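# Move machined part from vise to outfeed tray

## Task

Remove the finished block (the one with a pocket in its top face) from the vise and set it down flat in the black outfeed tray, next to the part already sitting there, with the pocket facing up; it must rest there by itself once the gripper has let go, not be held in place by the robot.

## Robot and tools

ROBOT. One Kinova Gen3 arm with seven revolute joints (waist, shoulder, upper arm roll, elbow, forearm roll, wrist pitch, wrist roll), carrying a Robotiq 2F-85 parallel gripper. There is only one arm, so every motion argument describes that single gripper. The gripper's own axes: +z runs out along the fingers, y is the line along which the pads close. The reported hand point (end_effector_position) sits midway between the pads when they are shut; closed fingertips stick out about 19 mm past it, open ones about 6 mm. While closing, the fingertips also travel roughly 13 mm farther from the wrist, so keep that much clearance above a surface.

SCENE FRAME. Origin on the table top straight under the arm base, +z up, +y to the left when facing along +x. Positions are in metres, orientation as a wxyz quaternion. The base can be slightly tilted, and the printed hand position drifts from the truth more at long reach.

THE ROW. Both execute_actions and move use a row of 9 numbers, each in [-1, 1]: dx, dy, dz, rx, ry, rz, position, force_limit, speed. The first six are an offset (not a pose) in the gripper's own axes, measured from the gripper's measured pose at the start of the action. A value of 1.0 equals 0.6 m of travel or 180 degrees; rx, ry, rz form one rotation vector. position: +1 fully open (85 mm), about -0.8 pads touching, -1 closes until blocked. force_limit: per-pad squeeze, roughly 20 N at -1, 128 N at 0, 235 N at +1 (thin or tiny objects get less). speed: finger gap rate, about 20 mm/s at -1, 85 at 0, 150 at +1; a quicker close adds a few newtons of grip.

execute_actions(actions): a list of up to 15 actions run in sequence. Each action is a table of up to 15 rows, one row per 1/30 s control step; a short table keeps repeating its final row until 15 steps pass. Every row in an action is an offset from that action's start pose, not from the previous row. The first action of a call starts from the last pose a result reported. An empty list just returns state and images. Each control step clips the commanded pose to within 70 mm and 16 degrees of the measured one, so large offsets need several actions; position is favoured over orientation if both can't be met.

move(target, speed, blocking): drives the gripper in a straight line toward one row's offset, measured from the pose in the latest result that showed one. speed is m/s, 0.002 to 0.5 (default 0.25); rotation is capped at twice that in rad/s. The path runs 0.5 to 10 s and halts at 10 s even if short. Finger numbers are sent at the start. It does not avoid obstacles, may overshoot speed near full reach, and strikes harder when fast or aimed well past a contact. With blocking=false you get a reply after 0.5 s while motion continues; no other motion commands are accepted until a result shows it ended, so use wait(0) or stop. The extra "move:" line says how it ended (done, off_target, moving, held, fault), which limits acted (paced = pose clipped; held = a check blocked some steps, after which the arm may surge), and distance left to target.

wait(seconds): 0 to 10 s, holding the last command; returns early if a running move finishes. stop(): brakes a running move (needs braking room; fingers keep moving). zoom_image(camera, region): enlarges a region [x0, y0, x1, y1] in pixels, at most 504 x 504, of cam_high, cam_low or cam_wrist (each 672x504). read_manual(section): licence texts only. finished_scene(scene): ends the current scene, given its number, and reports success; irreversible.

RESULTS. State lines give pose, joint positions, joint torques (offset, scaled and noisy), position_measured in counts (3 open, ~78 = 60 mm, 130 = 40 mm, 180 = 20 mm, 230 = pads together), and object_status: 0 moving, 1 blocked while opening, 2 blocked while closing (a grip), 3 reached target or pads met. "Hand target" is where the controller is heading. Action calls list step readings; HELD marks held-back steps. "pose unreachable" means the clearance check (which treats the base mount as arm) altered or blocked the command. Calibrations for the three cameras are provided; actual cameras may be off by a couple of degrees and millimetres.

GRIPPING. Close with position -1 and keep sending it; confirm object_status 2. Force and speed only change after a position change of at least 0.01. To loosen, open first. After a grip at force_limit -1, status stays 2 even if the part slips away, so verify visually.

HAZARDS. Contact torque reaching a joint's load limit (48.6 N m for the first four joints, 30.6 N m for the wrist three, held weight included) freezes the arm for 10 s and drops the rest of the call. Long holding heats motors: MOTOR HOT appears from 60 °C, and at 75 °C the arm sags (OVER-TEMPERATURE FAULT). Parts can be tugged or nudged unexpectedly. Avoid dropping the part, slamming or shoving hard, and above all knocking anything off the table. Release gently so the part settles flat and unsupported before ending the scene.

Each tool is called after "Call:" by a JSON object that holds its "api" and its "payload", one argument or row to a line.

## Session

Call:
{"api": "execute_actions", "payload": {
  "actions": []
}}

Scene clock: 0.00 s.
end_effector_position=(+0.2705, -0.6509, +0.2593) position_measured=3 object_status=3 end_effector_quat_wxyz=(+0.324, +0.807, -0.460, -0.177)
Joint positions: [ 0.984  0.494 -0.322  1.296  1.145  1.599  3.868]
Joint velocities: [-0.001  0.    -0.    -0.002 -0.     0.     0.   ]
Joint torques (N m, as the joint torque sensors report them, + toward a larger angle): no reading
Hand target: +0.271, -0.651, +0.259; +0.324, +0.807, -0.460, -0.177
camera_calibration (this result's frames):
cam_wrist: T_world_to_cam=[[-0.644841, -0.329459, 0.689665, -0.220009], [-0.522974, 0.848221, -0.0837809, 0.777752], [-0.557386, -0.414702, -0.719266, 0.208456], [0, 0, 0, 1]] pos_world=[0.381064, -0.645742, 0.366829]

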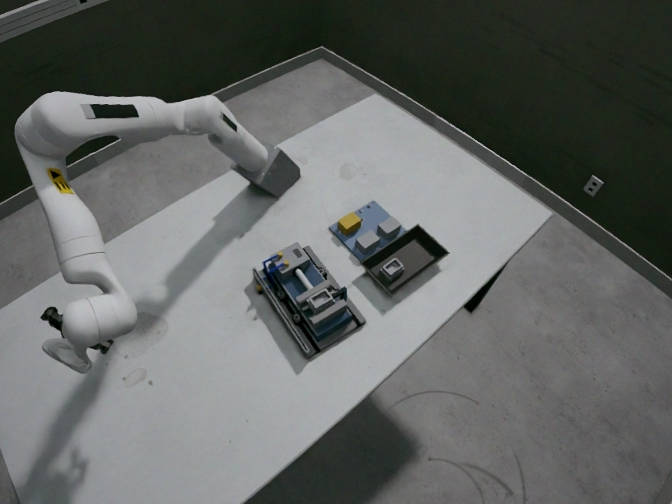

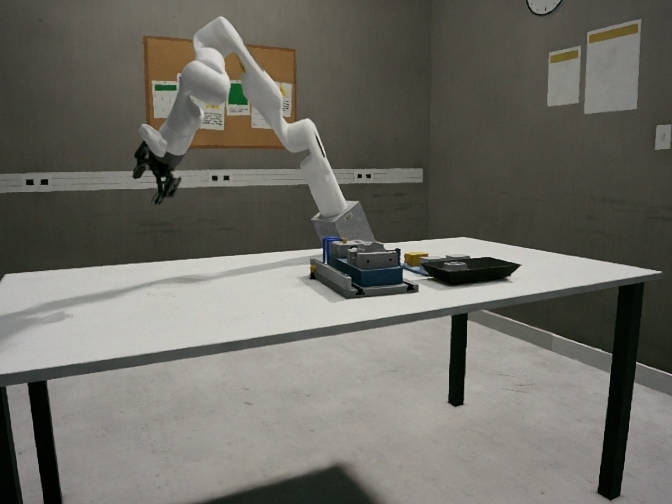

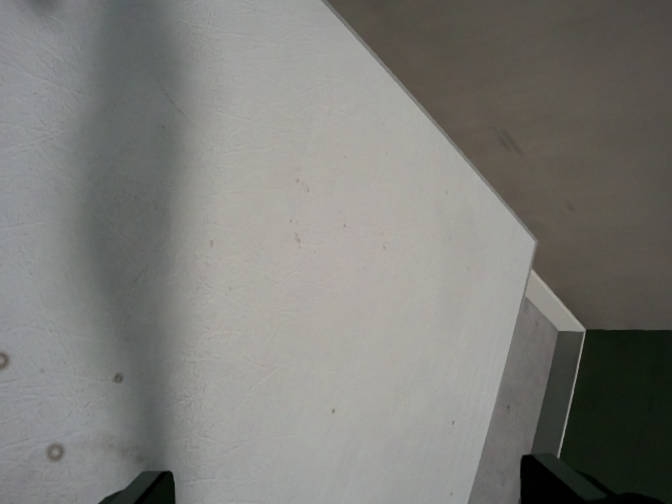

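Call:
{"api": "zoom_image", "payload": {
  "camera": "cam_high",
  "region": [240, 230, 380, 370]
}}

Call:
{"api": "zoom_image", "payload": {
  "camera": "cam_high",
  "region": [320, 190, 460, 310]
}}

Call:
{"api": "zoom_image", "payload": {
  "camera": "cam_low",
  "region": [300, 210, 430, 310]
}}

Region (240, 230, 380, 370) of cam_high's 672x504 image, scaled by 3.600, with more detail than that image has.

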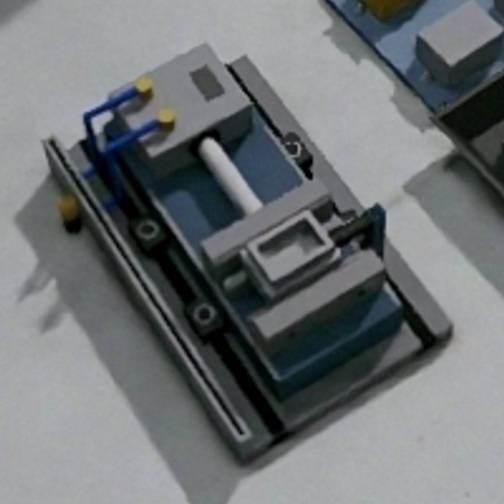

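Region (320, 190, 460, 310) of cam_high's 672x504 image, scaled by 3.600, with more detail than that image has; it fills the top 432 rows of this view, and the rest is white.

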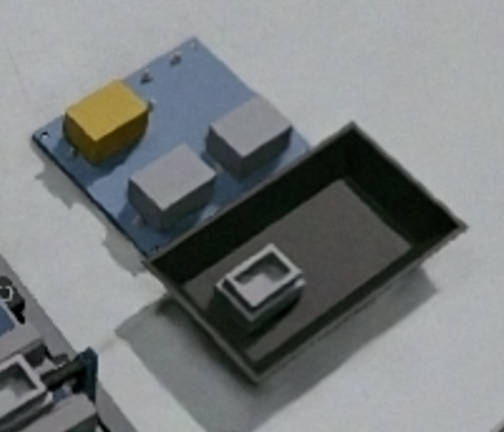

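Region (300, 210, 430, 310) of cam_low's 672x504 image, scaled by 3.877, with more detail than that image has; it fills the top 388 rows of this view, and the rest is white.

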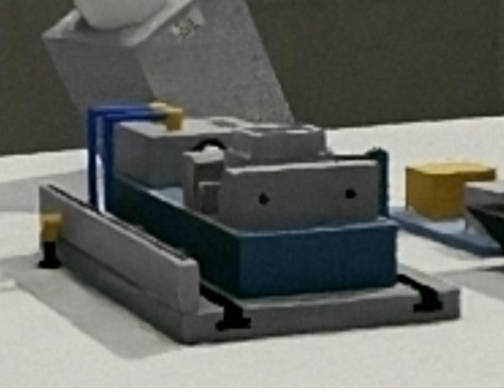

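Call:
{"api": "move", "payload": {
  "target": [-0.5357,-0.618,-0.4233,0.2298,-0.0864,0.2069,0.28,0,0],
  "speed": 0.35
}}

Call:
{"api": "zoom_image", "payload": {
  "camera": "cam_low",
  "region": [330, 190, 420, 280]
}}

Scene clock: 2.60 s.
end_effector_position=(+0.4852, -0.1493, +0.1866) position_measured=94 object_status=3 end_effector_quat_wxyz=(+0.000, -0.652, +0.758, +0.000)
Joint positions: [ 0.398  0.6   -0.544  1.797  0.956  1.081  2.15 ]
Joint velocities: [-0.012  0.006 -0.008  0.002  0.004  0.003 -0.004]
Joint torques (N m, as the joint torque sensors report them, + toward a larger angle): [ -8.34 -17.39  -6.56  -4.61   0.43   0.06  -0.05]
Hand target: +0.485, -0.149, +0.187; +0.000, -0.653, +0.758, +0.000
Off the commanded pose: 0.002 m, 0 deg.
move: done
camera_calibration (this result's frames):
cam_wrist: T_world_to_cam=[[-0.981867, 0.189462, 0.00638416, 0.502315], [0.188724, 0.98011, -0.0613846, 0.128648], [-0.0178873, -0.0590667, -0.998094, 0.327227], [0, 0, 0, 1]] pos_world=[0.47478, -0.201931, 0.331294]

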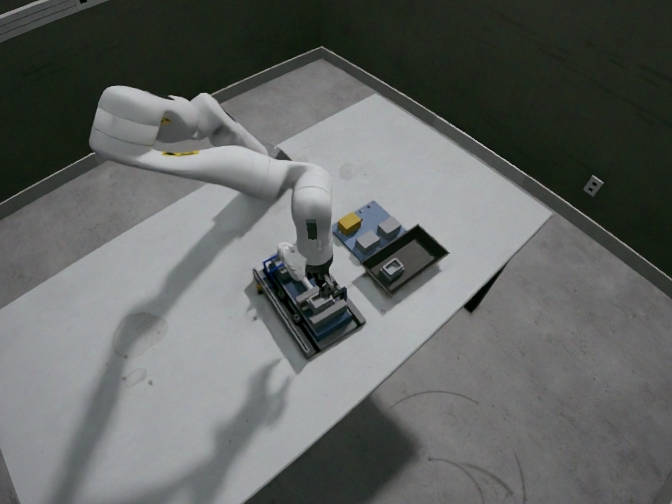

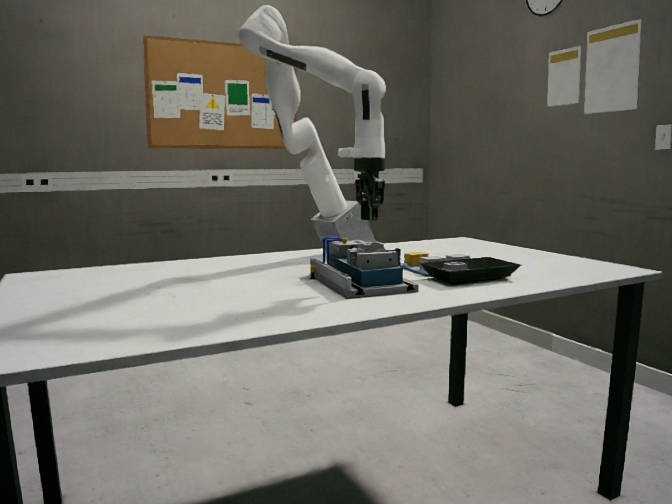

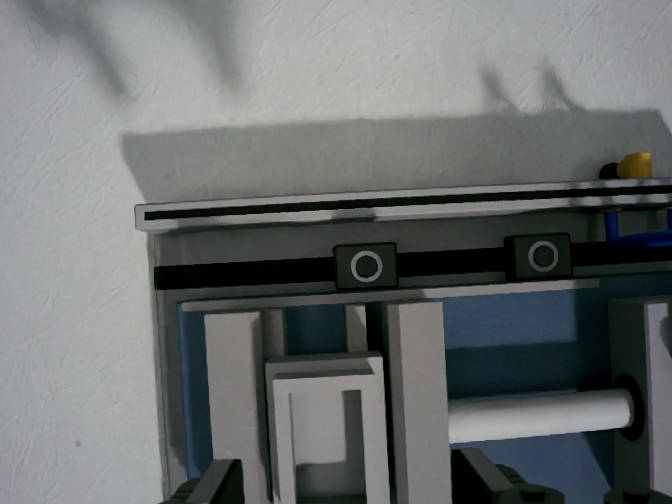

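Region (330, 190, 420, 280) of cam_low's 672x504 image, scaled by 5.600, with more detail than that image has.

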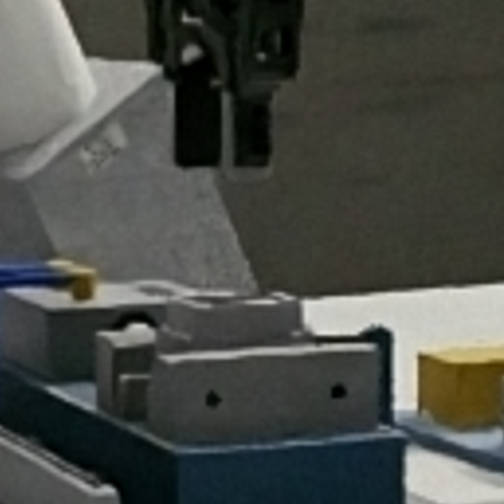

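Call:
{"api": "move", "payload": {
  "target": [-0.003,-0.009,0.1,0,0,0,0.15,0,0],
  "speed": 0.08
}}

Call:
{"api": "zoom_image", "payload": {
  "camera": "cam_low",
  "region": [340, 210, 410, 280]
}}

Scene clock: 3.90 s.
end_effector_position=(+0.4912, -0.1483, +0.1268) position_measured=110 object_status=3 end_effector_quat_wxyz=(+0.000, -0.652, +0.758, -0.000)
Joint positions: [ 0.417  0.706 -0.488  1.806  1.064  0.983  2.089]
Joint velocities: [-0.     0.003  0.001 -0.001 -0.    -0.001  0.   ]
Joint torques (N m, as the joint torque sensors report them, + toward a larger angle): [ -9.15 -17.83  -6.52  -3.71   0.08   0.3   -0.35]
Hand target: +0.491, -0.148, +0.127; +0.000, -0.652, +0.758, -0.000
Off the commanded pose: 0.000 m, 0 deg.
move: done
camera_calibration (this result's frames):
cam_wrist: T_world_to_cam=[[-0.981841, 0.189614, 0.005921, 0.508385], [0.188901, 0.980072, -0.0614443, 0.122766], [-0.0174537, -0.0592101, -0.998093, 0.26752], [0, 0, 0, 1]] pos_world=[0.480632, -0.200876, 0.271543]

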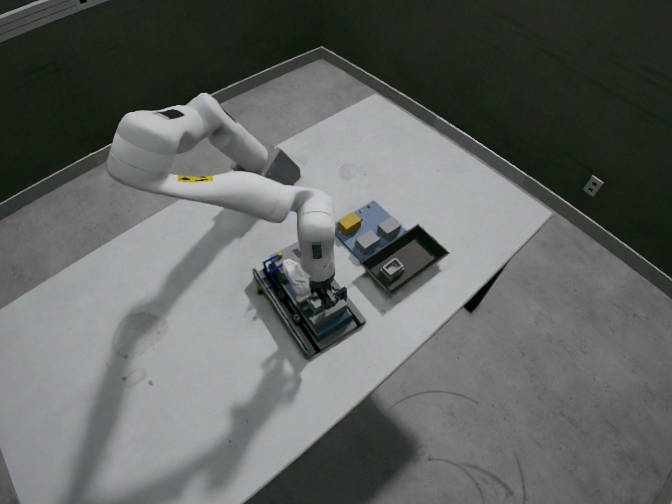

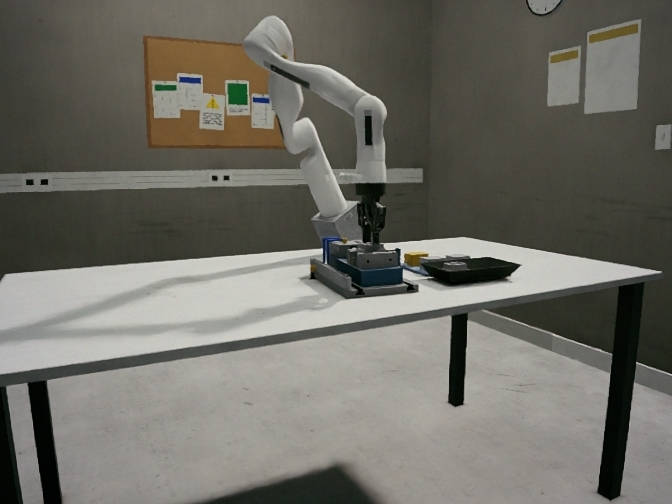

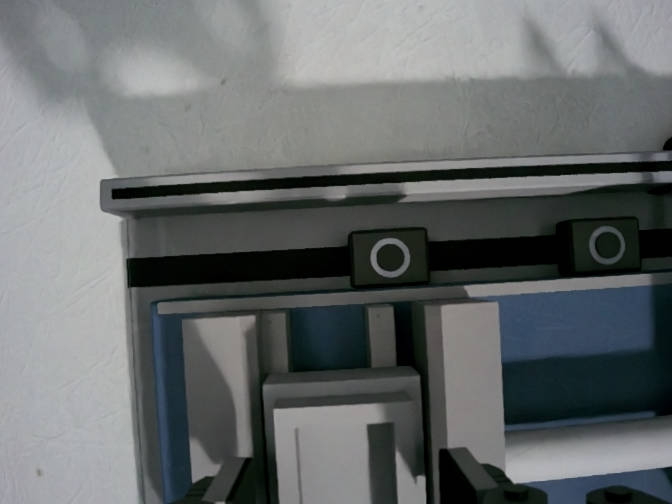

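Region (340, 210, 410, 280) of cam_low's 672x504 image, scaled by 7.200, with more detail than that image has.

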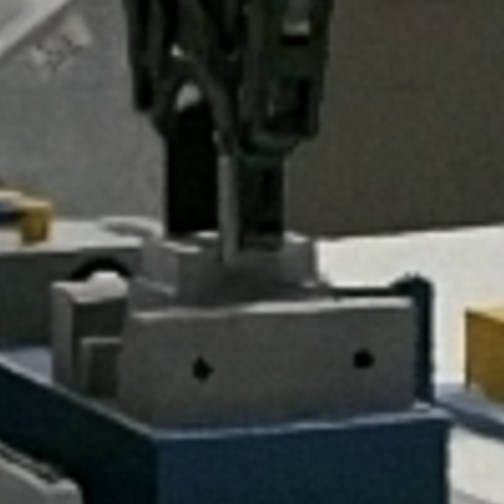

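Call:
{"api": "execute_actions", "payload": {
  "actions": [
    [[0,0,0.004,0,0,0,-1,0,-0.4]],
    [[0,0,0,0,0,0,-1,0,-0.4]]
  ]
}}

Scene clock: 7.57 s.
end_effector_position=(+0.4913, -0.1483, +0.1249) position_measured=148 object_status=2 end_effector_quat_wxyz=(+0.000, -0.652, +0.758, -0.000)
Joint positions: [ 0.417  0.709 -0.486  1.807  1.069  0.98   2.086]
Joint velocities: [ 0.     0.    -0.001 -0.001  0.     0.    -0.   ]
Joint torques (N m, as the joint torque sensors report them, + toward a larger angle): [ -9.18 -17.79  -6.42  -3.6    0.06   0.13  -0.22]
Hand target: +0.491, -0.148, +0.125; +0.000, -0.652, +0.758, -0.000
Off the commanded pose: 0.000 m, 0 deg.
Step readings (end_effector_position; steps 1 to 15: 1st action; 16 to 30: 2nd action):
0: (+0.4911, -0.1481, +0.1267)
1: (+0.4911, -0.1480, +0.1263)
2: (+0.4911, -0.1480, +0.1254)
4: (+0.4911, -0.1483, +0.1246)
8: (+0.4912, -0.1483, +0.1245)
15: (+0.4913, -0.1483, +0.1249)
16: (+0.4913, -0.1483, +0.1250)
17: (+0.4913, -0.1483, +0.1249)
19: (+0.4913, -0.1483, +0.1249)
23: (+0.4913, -0.1483, +0.1249)
30: end_effector_position above
camera_calibration (this result's frames):
cam_wrist: T_world_to_cam=[[-0.981833, 0.18967, 0.00536, 0.508602], [0.188989, 0.980047, -0.0615645, 0.122652], [-0.01693, -0.0594331, -0.998089, 0.265291], [0, 0, 0, 1]] pos_world=[0.480673, -0.200905, 0.269609]

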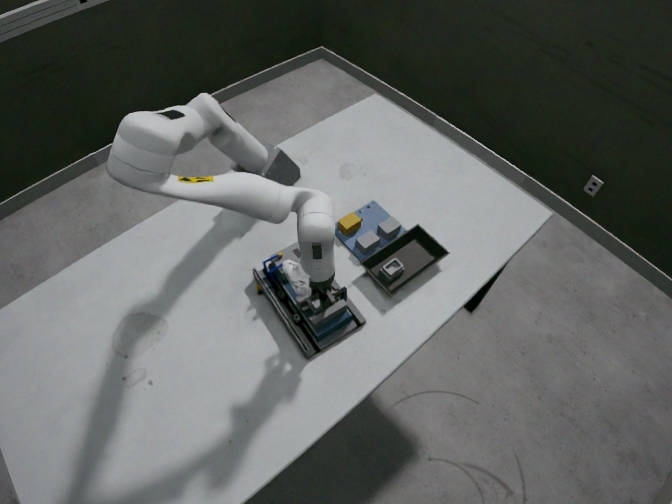

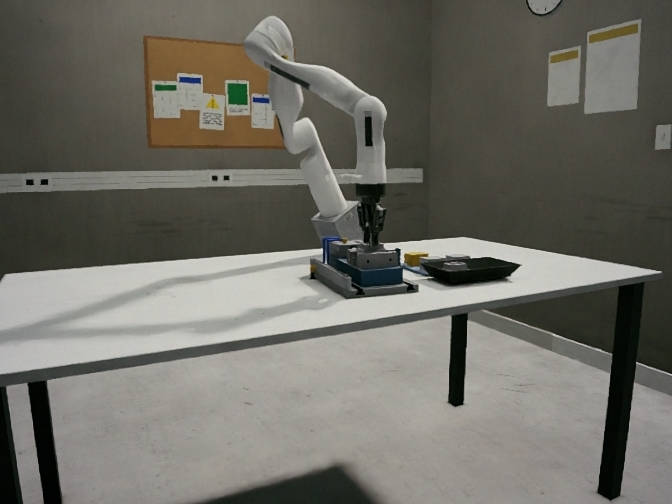

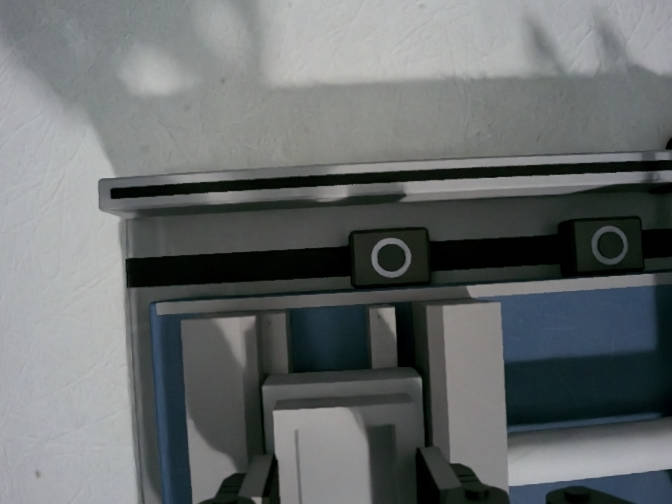

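Call:
{"api": "move", "payload": {
  "target": [0.002,0.002,-0.07,0,0,0,-1,0,-0.4],
  "speed": 0.08
}}

Call:
{"api": "zoom_image", "payload": {
  "camera": "cam_low",
  "region": [340, 200, 410, 270]
}}

Scene clock: 8.70 s.
end_effector_position=(+0.4897, -0.1493, +0.1667) position_measured=148 object_status=2 end_effector_quat_wxyz=(+0.000, -0.652, +0.758, -0.000)
Joint positions: [ 0.404  0.637 -0.525  1.795  0.991  1.05   2.135]
Joint velocities: [ 0.001 -0.003  0.     0.     0.     0.001  0.   ]
Joint torques (N m, as the joint torque sensors report them, + toward a larger angle): [ -9.43 -17.82  -6.71  -4.68   0.14   0.23  -0.25]
Hand target: +0.490, -0.149, +0.167; +0.000, -0.652, +0.758, -0.000
Off the commanded pose: 0.000 m, 0 deg.
move: done
camera_calibration (this result's frames):
cam_wrist: T_world_to_cam=[[-0.981856, 0.189539, 0.0057401, 0.506903], [0.188837, 0.98008, -0.0615156, 0.1266], [-0.0172854, -0.0593156, -0.99809, 0.307127], [0, 0, 0, 1]] pos_world=[0.479108, -0.201939, 0.311419]

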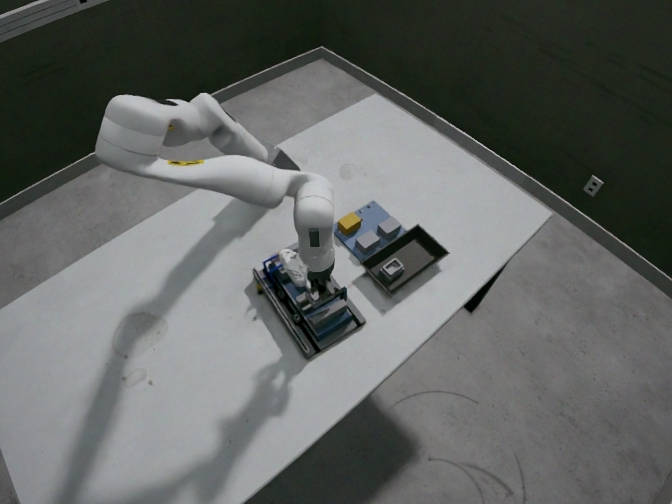

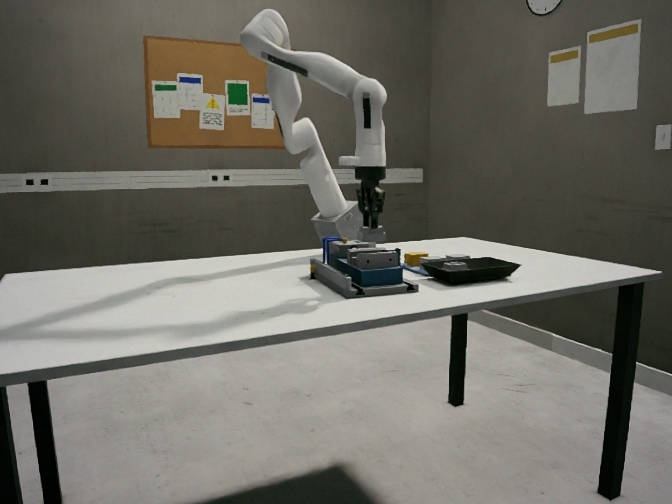

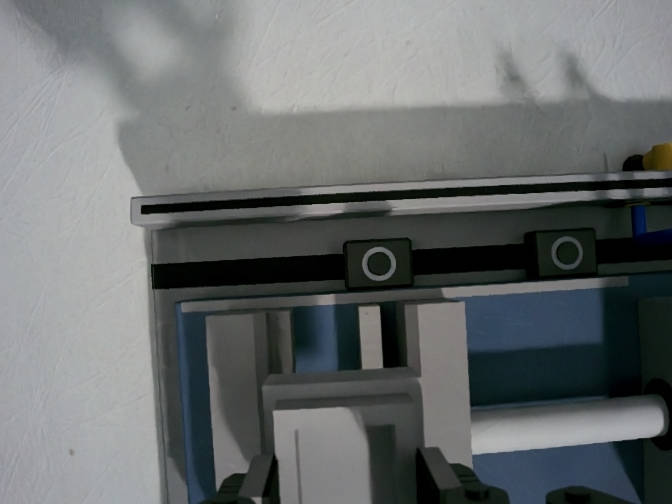

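Region (340, 200, 410, 270) of cam_low's 672x504 image, scaled by 7.200, with more detail than that image has.

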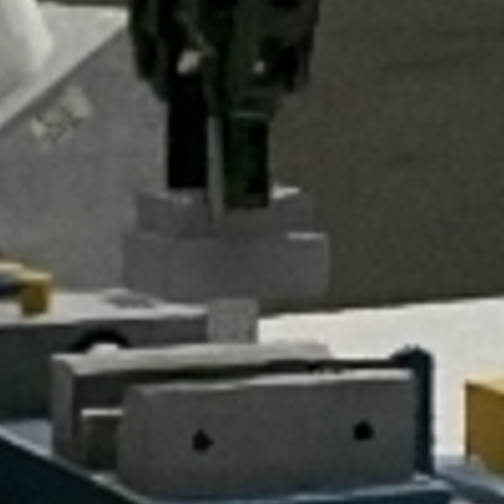

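Call:
{"api": "move", "payload": {
  "target": [-0.577,0.009,0.025,0,0,-0.022,-1,0,-0.4],
  "speed": 0.28
}}

Scene clock: 10.57 s.
end_effector_position=(+0.5364, +0.1934, +0.1537) position_measured=148 object_status=2 end_effector_quat_wxyz=(-0.001, +0.678, -0.736, +0.001)
Joint positions: [-0.191  1.192 -0.522  1.219  1.007  1.284  1.864]
Joint velocities: [-0.007  0.011 -0.001 -0.004 -0.001  0.001  0.001]
Joint torques (N m, as the joint torque sensors report them, + toward a larger angle): [-12.63 -22.74  -7.    -5.01   0.16   0.28  -0.18]
Hand target: +0.536, +0.194, +0.153; -0.001, +0.678, -0.735, +0.001
Off the commanded pose: 0.002 m, 0 deg.
move: done
camera_calibration (this result's frames):
cam_wrist: T_world_to_cam=[[-0.992518, 0.122038, 0.00392384, 0.507012], [0.12158, 0.990738, -0.0604613, -0.185039], [-0.0112661, -0.0595319, -0.998163, 0.31211], [0, 0, 0, 1]] pos_world=[0.529232, 0.140031, 0.29836]

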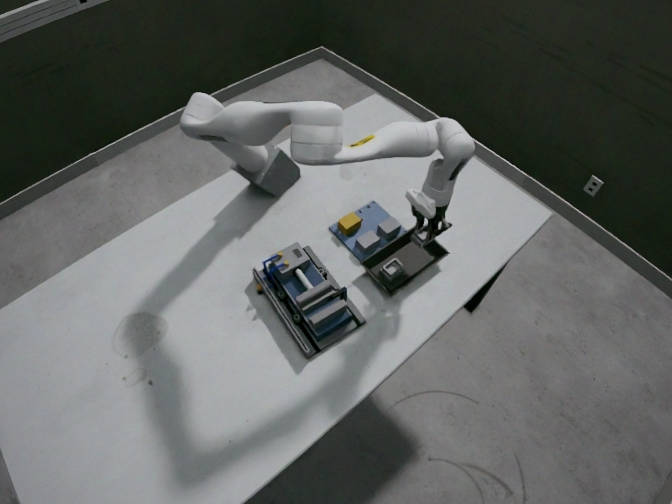

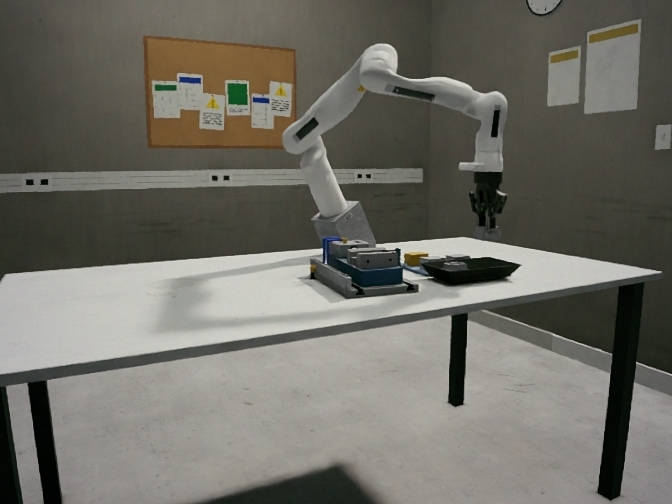

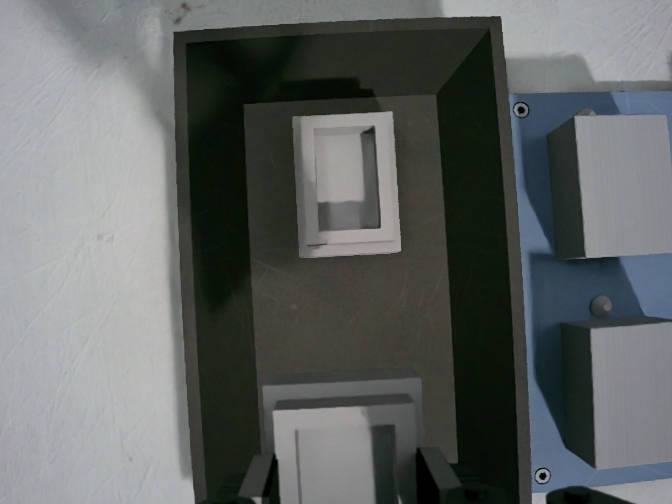

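Call:
{"api": "move", "payload": {
  "target": [0.03,0.007,0.143,0,0,0,-1,0,-0.4],
  "speed": 0.13
}}

Call:
{"api": "zoom_image", "payload": {
  "camera": "cam_low",
  "region": [420, 210, 530, 300]
}}

Scene clock: 11.77 s.
end_effector_position=(+0.5313, +0.1761, +0.0679) position_measured=148 object_status=2 end_effector_quat_wxyz=(-0.001, +0.678, -0.736, +0.001)
Joint positions: [-0.116  1.273 -0.468  1.295  1.097  1.135  1.814]
Joint velocities: [ 0.001  0.002  0.    -0.    -0.001 -0.    -0.   ]
Joint torques (N m, as the joint torque sensors report them, + toward a larger angle): [-12.85 -22.38  -7.36  -4.11   0.29   0.14  -0.27]
Hand target: +0.531, +0.176, +0.068; -0.001, +0.677, -0.736, +0.001
Off the commanded pose: 0.000 m, 0 deg.
move: done
camera_calibration (this result's frames):
cam_wrist: T_world_to_cam=[[-0.992517, 0.122049, 0.00368151, 0.50434], [0.121605, 0.990733, -0.0604945, -0.172502], [-0.0110307, -0.0595941, -0.998162, 0.225298], [0, 0, 0, 1]] pos_world=[0.524029, 0.122775, 0.212592]

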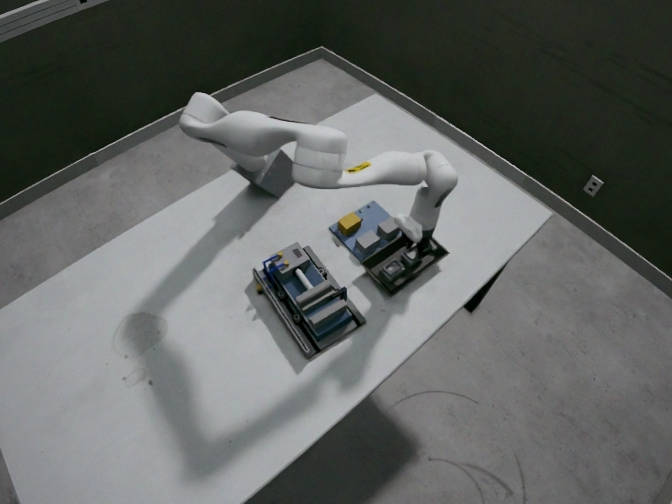

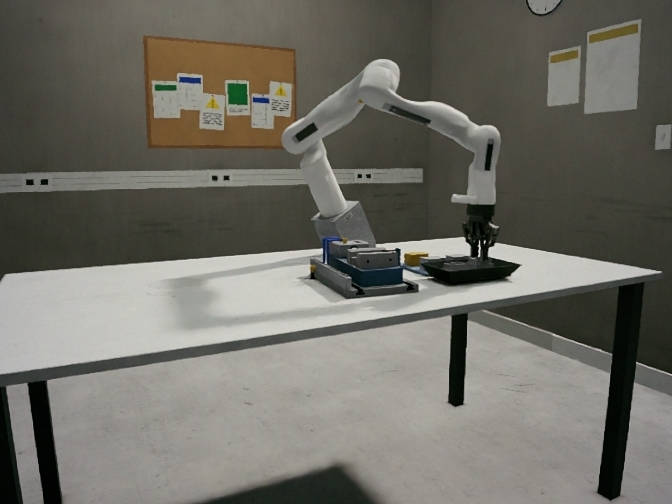

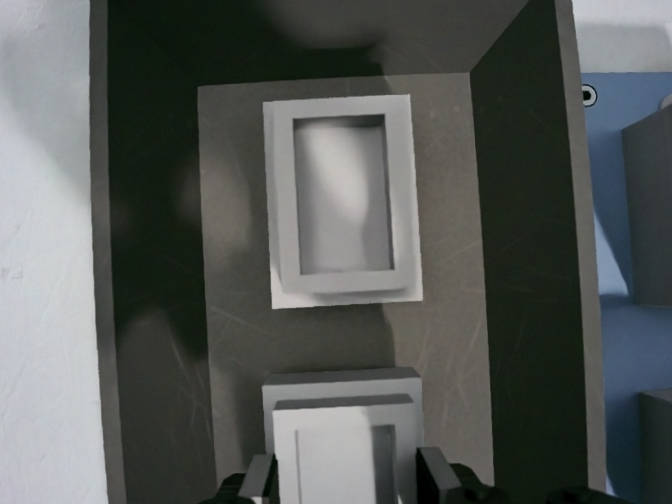

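Region (420, 210, 530, 300) of cam_low's 672x504 image, scaled by 4.582, with more detail than that image has; it fills the top 412 rows of this view, and the rest is white.

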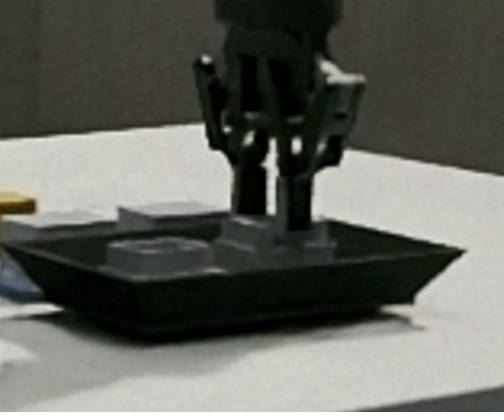

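Call:
{"api": "move", "payload": {
  "target": [0,0,0.0165,0,0,0,-1,0,-0.4],
  "speed": 0.012
}}

Scene clock: 12.87 s.
end_effector_position=(+0.5314, +0.1761, +0.0581) position_measured=148 object_status=2 end_effector_quat_wxyz=(-0.001, +0.677, -0.736, +0.001)
Joint positions: [-0.111  1.288 -0.461  1.293  1.106  1.122  1.812]
Joint velocities: [ 0.     0.001  0.001 -0.001 -0.    -0.001  0.   ]
Joint torques (N m, as the joint torque sensors report them, + toward a larger angle): [-12.88 -22.21  -7.3   -3.81   0.17   0.31  -0.21]
Hand target: +0.531, +0.176, +0.058; -0.001, +0.678, -0.736, +0.001
Off the commanded pose: 0.000 m, 0 deg.
move: done
camera_calibration (this result's frames):
cam_wrist: T_world_to_cam=[[-0.992514, 0.122079, 0.00362594, 0.504446], [0.121638, 0.990729, -0.0604922, -0.173148], [-0.0109771, -0.0595983, -0.998162, 0.215427], [0, 0, 0, 1]] pos_world=[0.524096, 0.1228, 0.202728]

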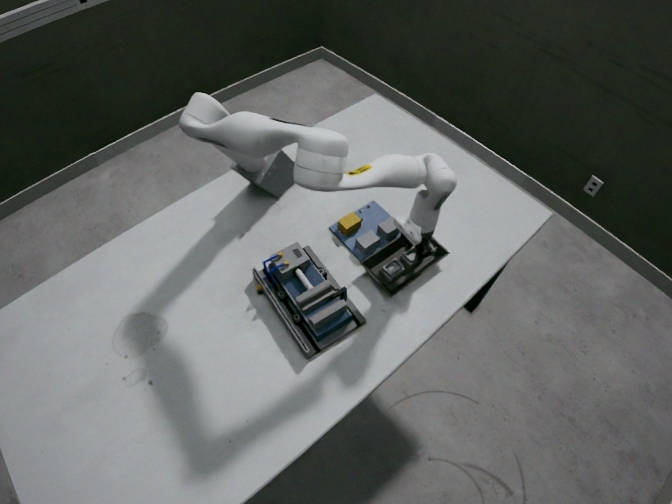

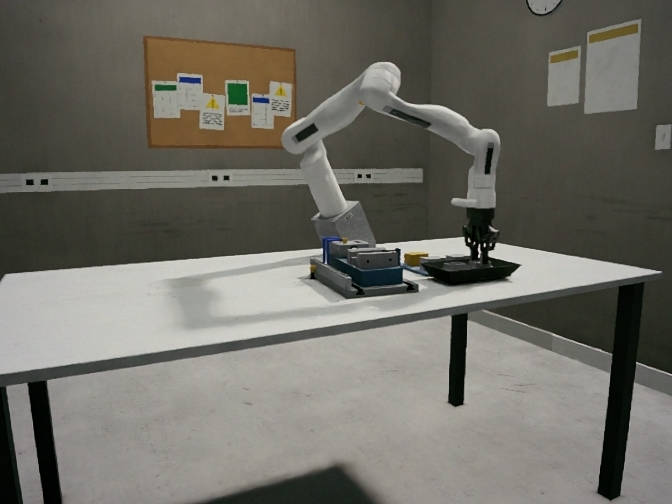

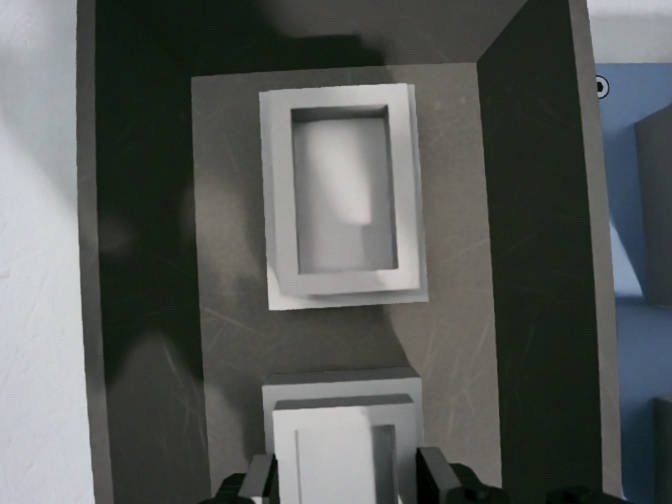

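Within about a millimetre. Lower slightly, then release.

Call:
{"api": "execute_actions", "payload": {
  "actions": [
    [[0,0,0.0005,0,0,0,-1,0,-0.4],[0,0,0.001,0,0,0,-1,0,-0.4],[0,0,0.0015,0,0,0,-1,0,-0.4],[0,0,0.002,0,0,0,-1,0,-0.4],[0,0,0.0025,0,0,0,-1,0,-0.4],[0,0,0.0025,0,0,0,-1,0,-0.4],[0,0,0.0025,0,0,0,-1,0,-0.4],[0,0,0.0025,0,0,0,-1,0,-0.4],[0,0,0.002,0,0,0,0.25,0,0.3]]
  ]
}}

Call:
{"api": "move", "payload": {
  "target": [-0.03,0,-0.1,0,0,0,0.25,0,0.3],
  "speed": 0.15
}}

Scene clock: 13.50 s.
end_effector_position=(+0.5314, +0.1761, +0.0569) position_measured=108 object_status=0 end_effector_quat_wxyz=(-0.001, +0.677, -0.736, +0.001)
Joint positions: [-0.11   1.289 -0.461  1.292  1.107  1.12   1.811]
Joint velocities: [ 0.     0.001 -0.    -0.    -0.    -0.     0.   ]
Joint torques (N m, as the joint torque sensors report them, + toward a larger angle): [-12.34 -21.05  -6.89  -3.6    0.21   0.05  -0.22]
Hand target: +0.531, +0.176, +0.057; -0.001, +0.677, -0.736, +0.001
Off the commanded pose: 0.000 m, 0 deg.
Step readings (end_effector_position):
0: (+0.5313, +0.1761, +0.0581)
1: (+0.5313, +0.1761, +0.0580)
2: (+0.5313, +0.1762, +0.0578)
4: (+0.5314, +0.1762, +0.0574)
8: (+0.5314, +0.1762, +0.0574)
15: end_effector_position above
camera_calibration (this result's frames):
cam_wrist: T_world_to_cam=[[-0.992512, 0.122095, 0.00355087, 0.504489], [0.121659, 0.990727, -0.0604824, -0.173222], [-0.0109026, -0.0595975, -0.998163, 0.214232], [0, 0, 0, 1]] pos_world=[0.524121, 0.122788, 0.20157]

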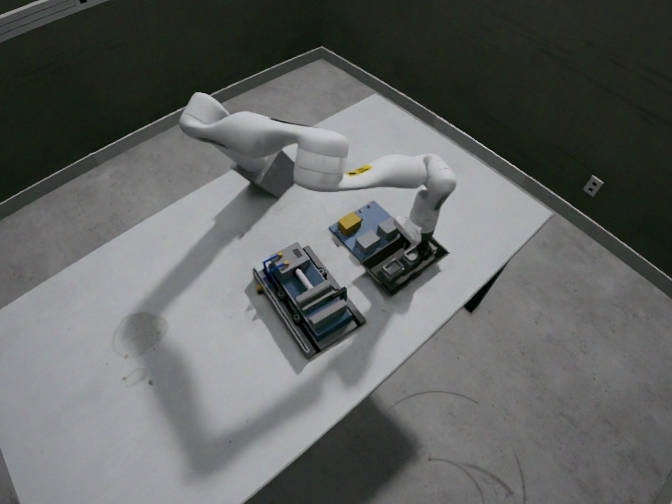

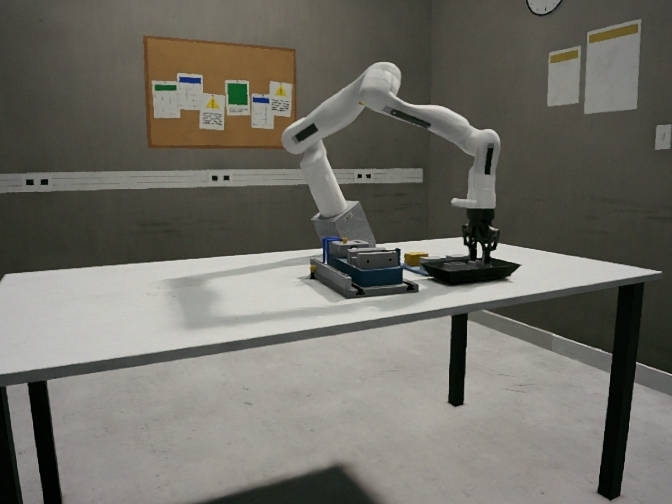

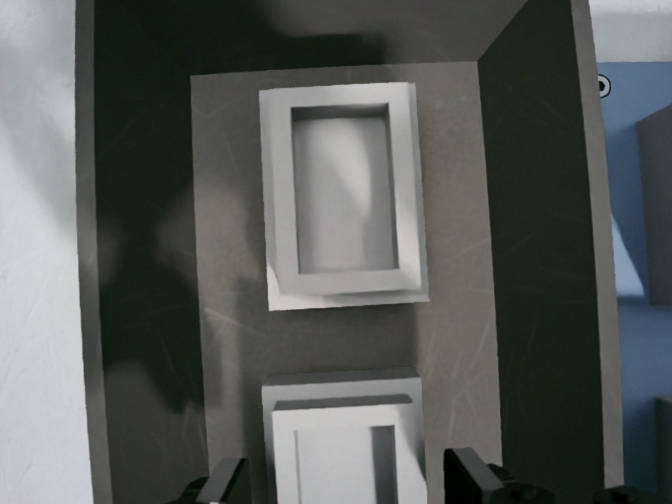

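Scene clock: 14.27 s.
end_effector_position=(+0.5325, +0.1937, +0.1169) position_measured=98 object_status=3 end_effector_quat_wxyz=(-0.001, +0.677, -0.736, +0.001)
Joint positions: [-0.17   1.234 -0.501  1.246  1.042  1.222  1.836]
Joint velocities: [-0.    -0.001  0.     0.001  0.     0.002 -0.   ]
Joint torques (N m, as the joint torque sensors report them, + toward a larger angle): [-12.43 -21.59  -6.76  -4.34   0.09   0.32  -0.25]
Hand target: +0.533, +0.194, +0.117; -0.001, +0.678, -0.736, +0.001
Off the commanded pose: 0.000 m, 0 deg.
move: done
camera_calibration (this result's frames):
cam_wrist: T_world_to_cam=[[-0.992499, 0.122198, 0.00371351, 0.503213], [0.121752, 0.990717, -0.060461, -0.187257], [-0.0110672, -0.0595554, -0.998164, 0.27524], [0, 0, 0, 1]] pos_world=[0.525283, 0.140419, 0.261544]

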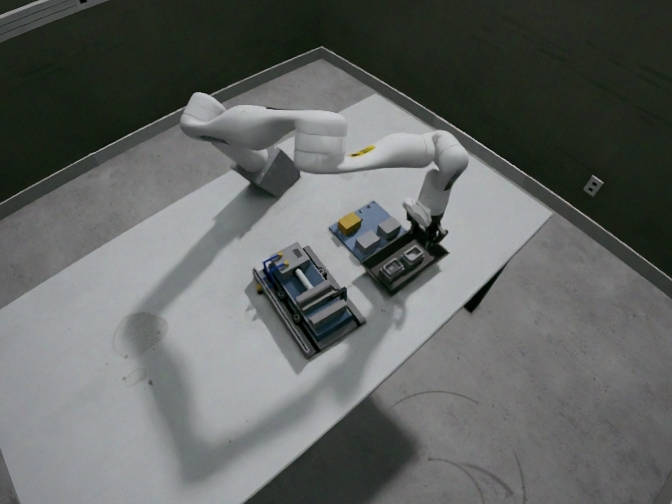

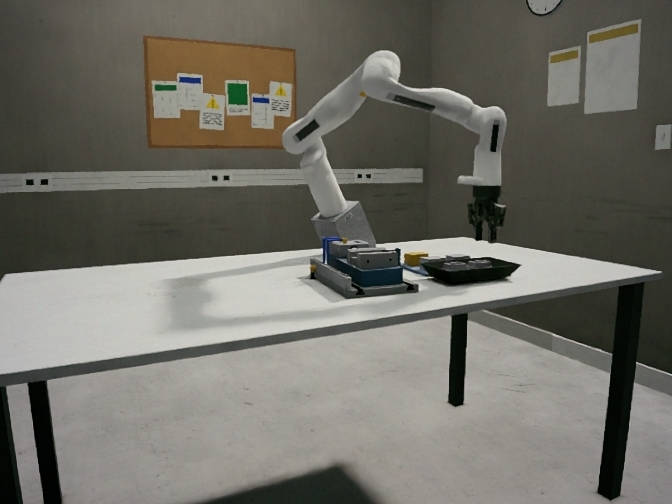

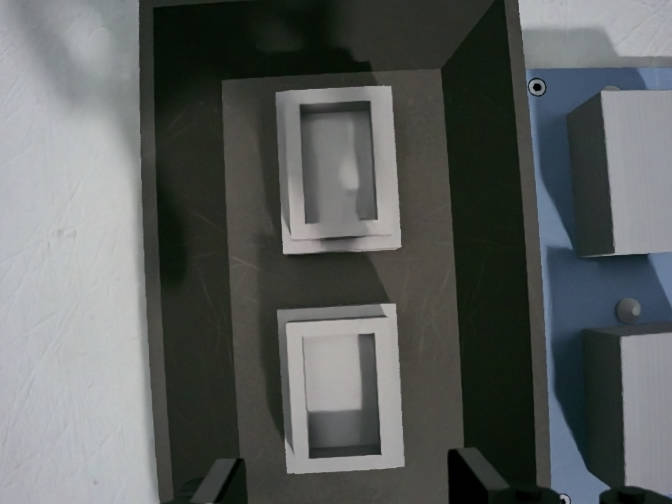

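Call:
{"api": "finished_scene", "payload": {
  "scene": 2
}}

The scene is finished: the task was done.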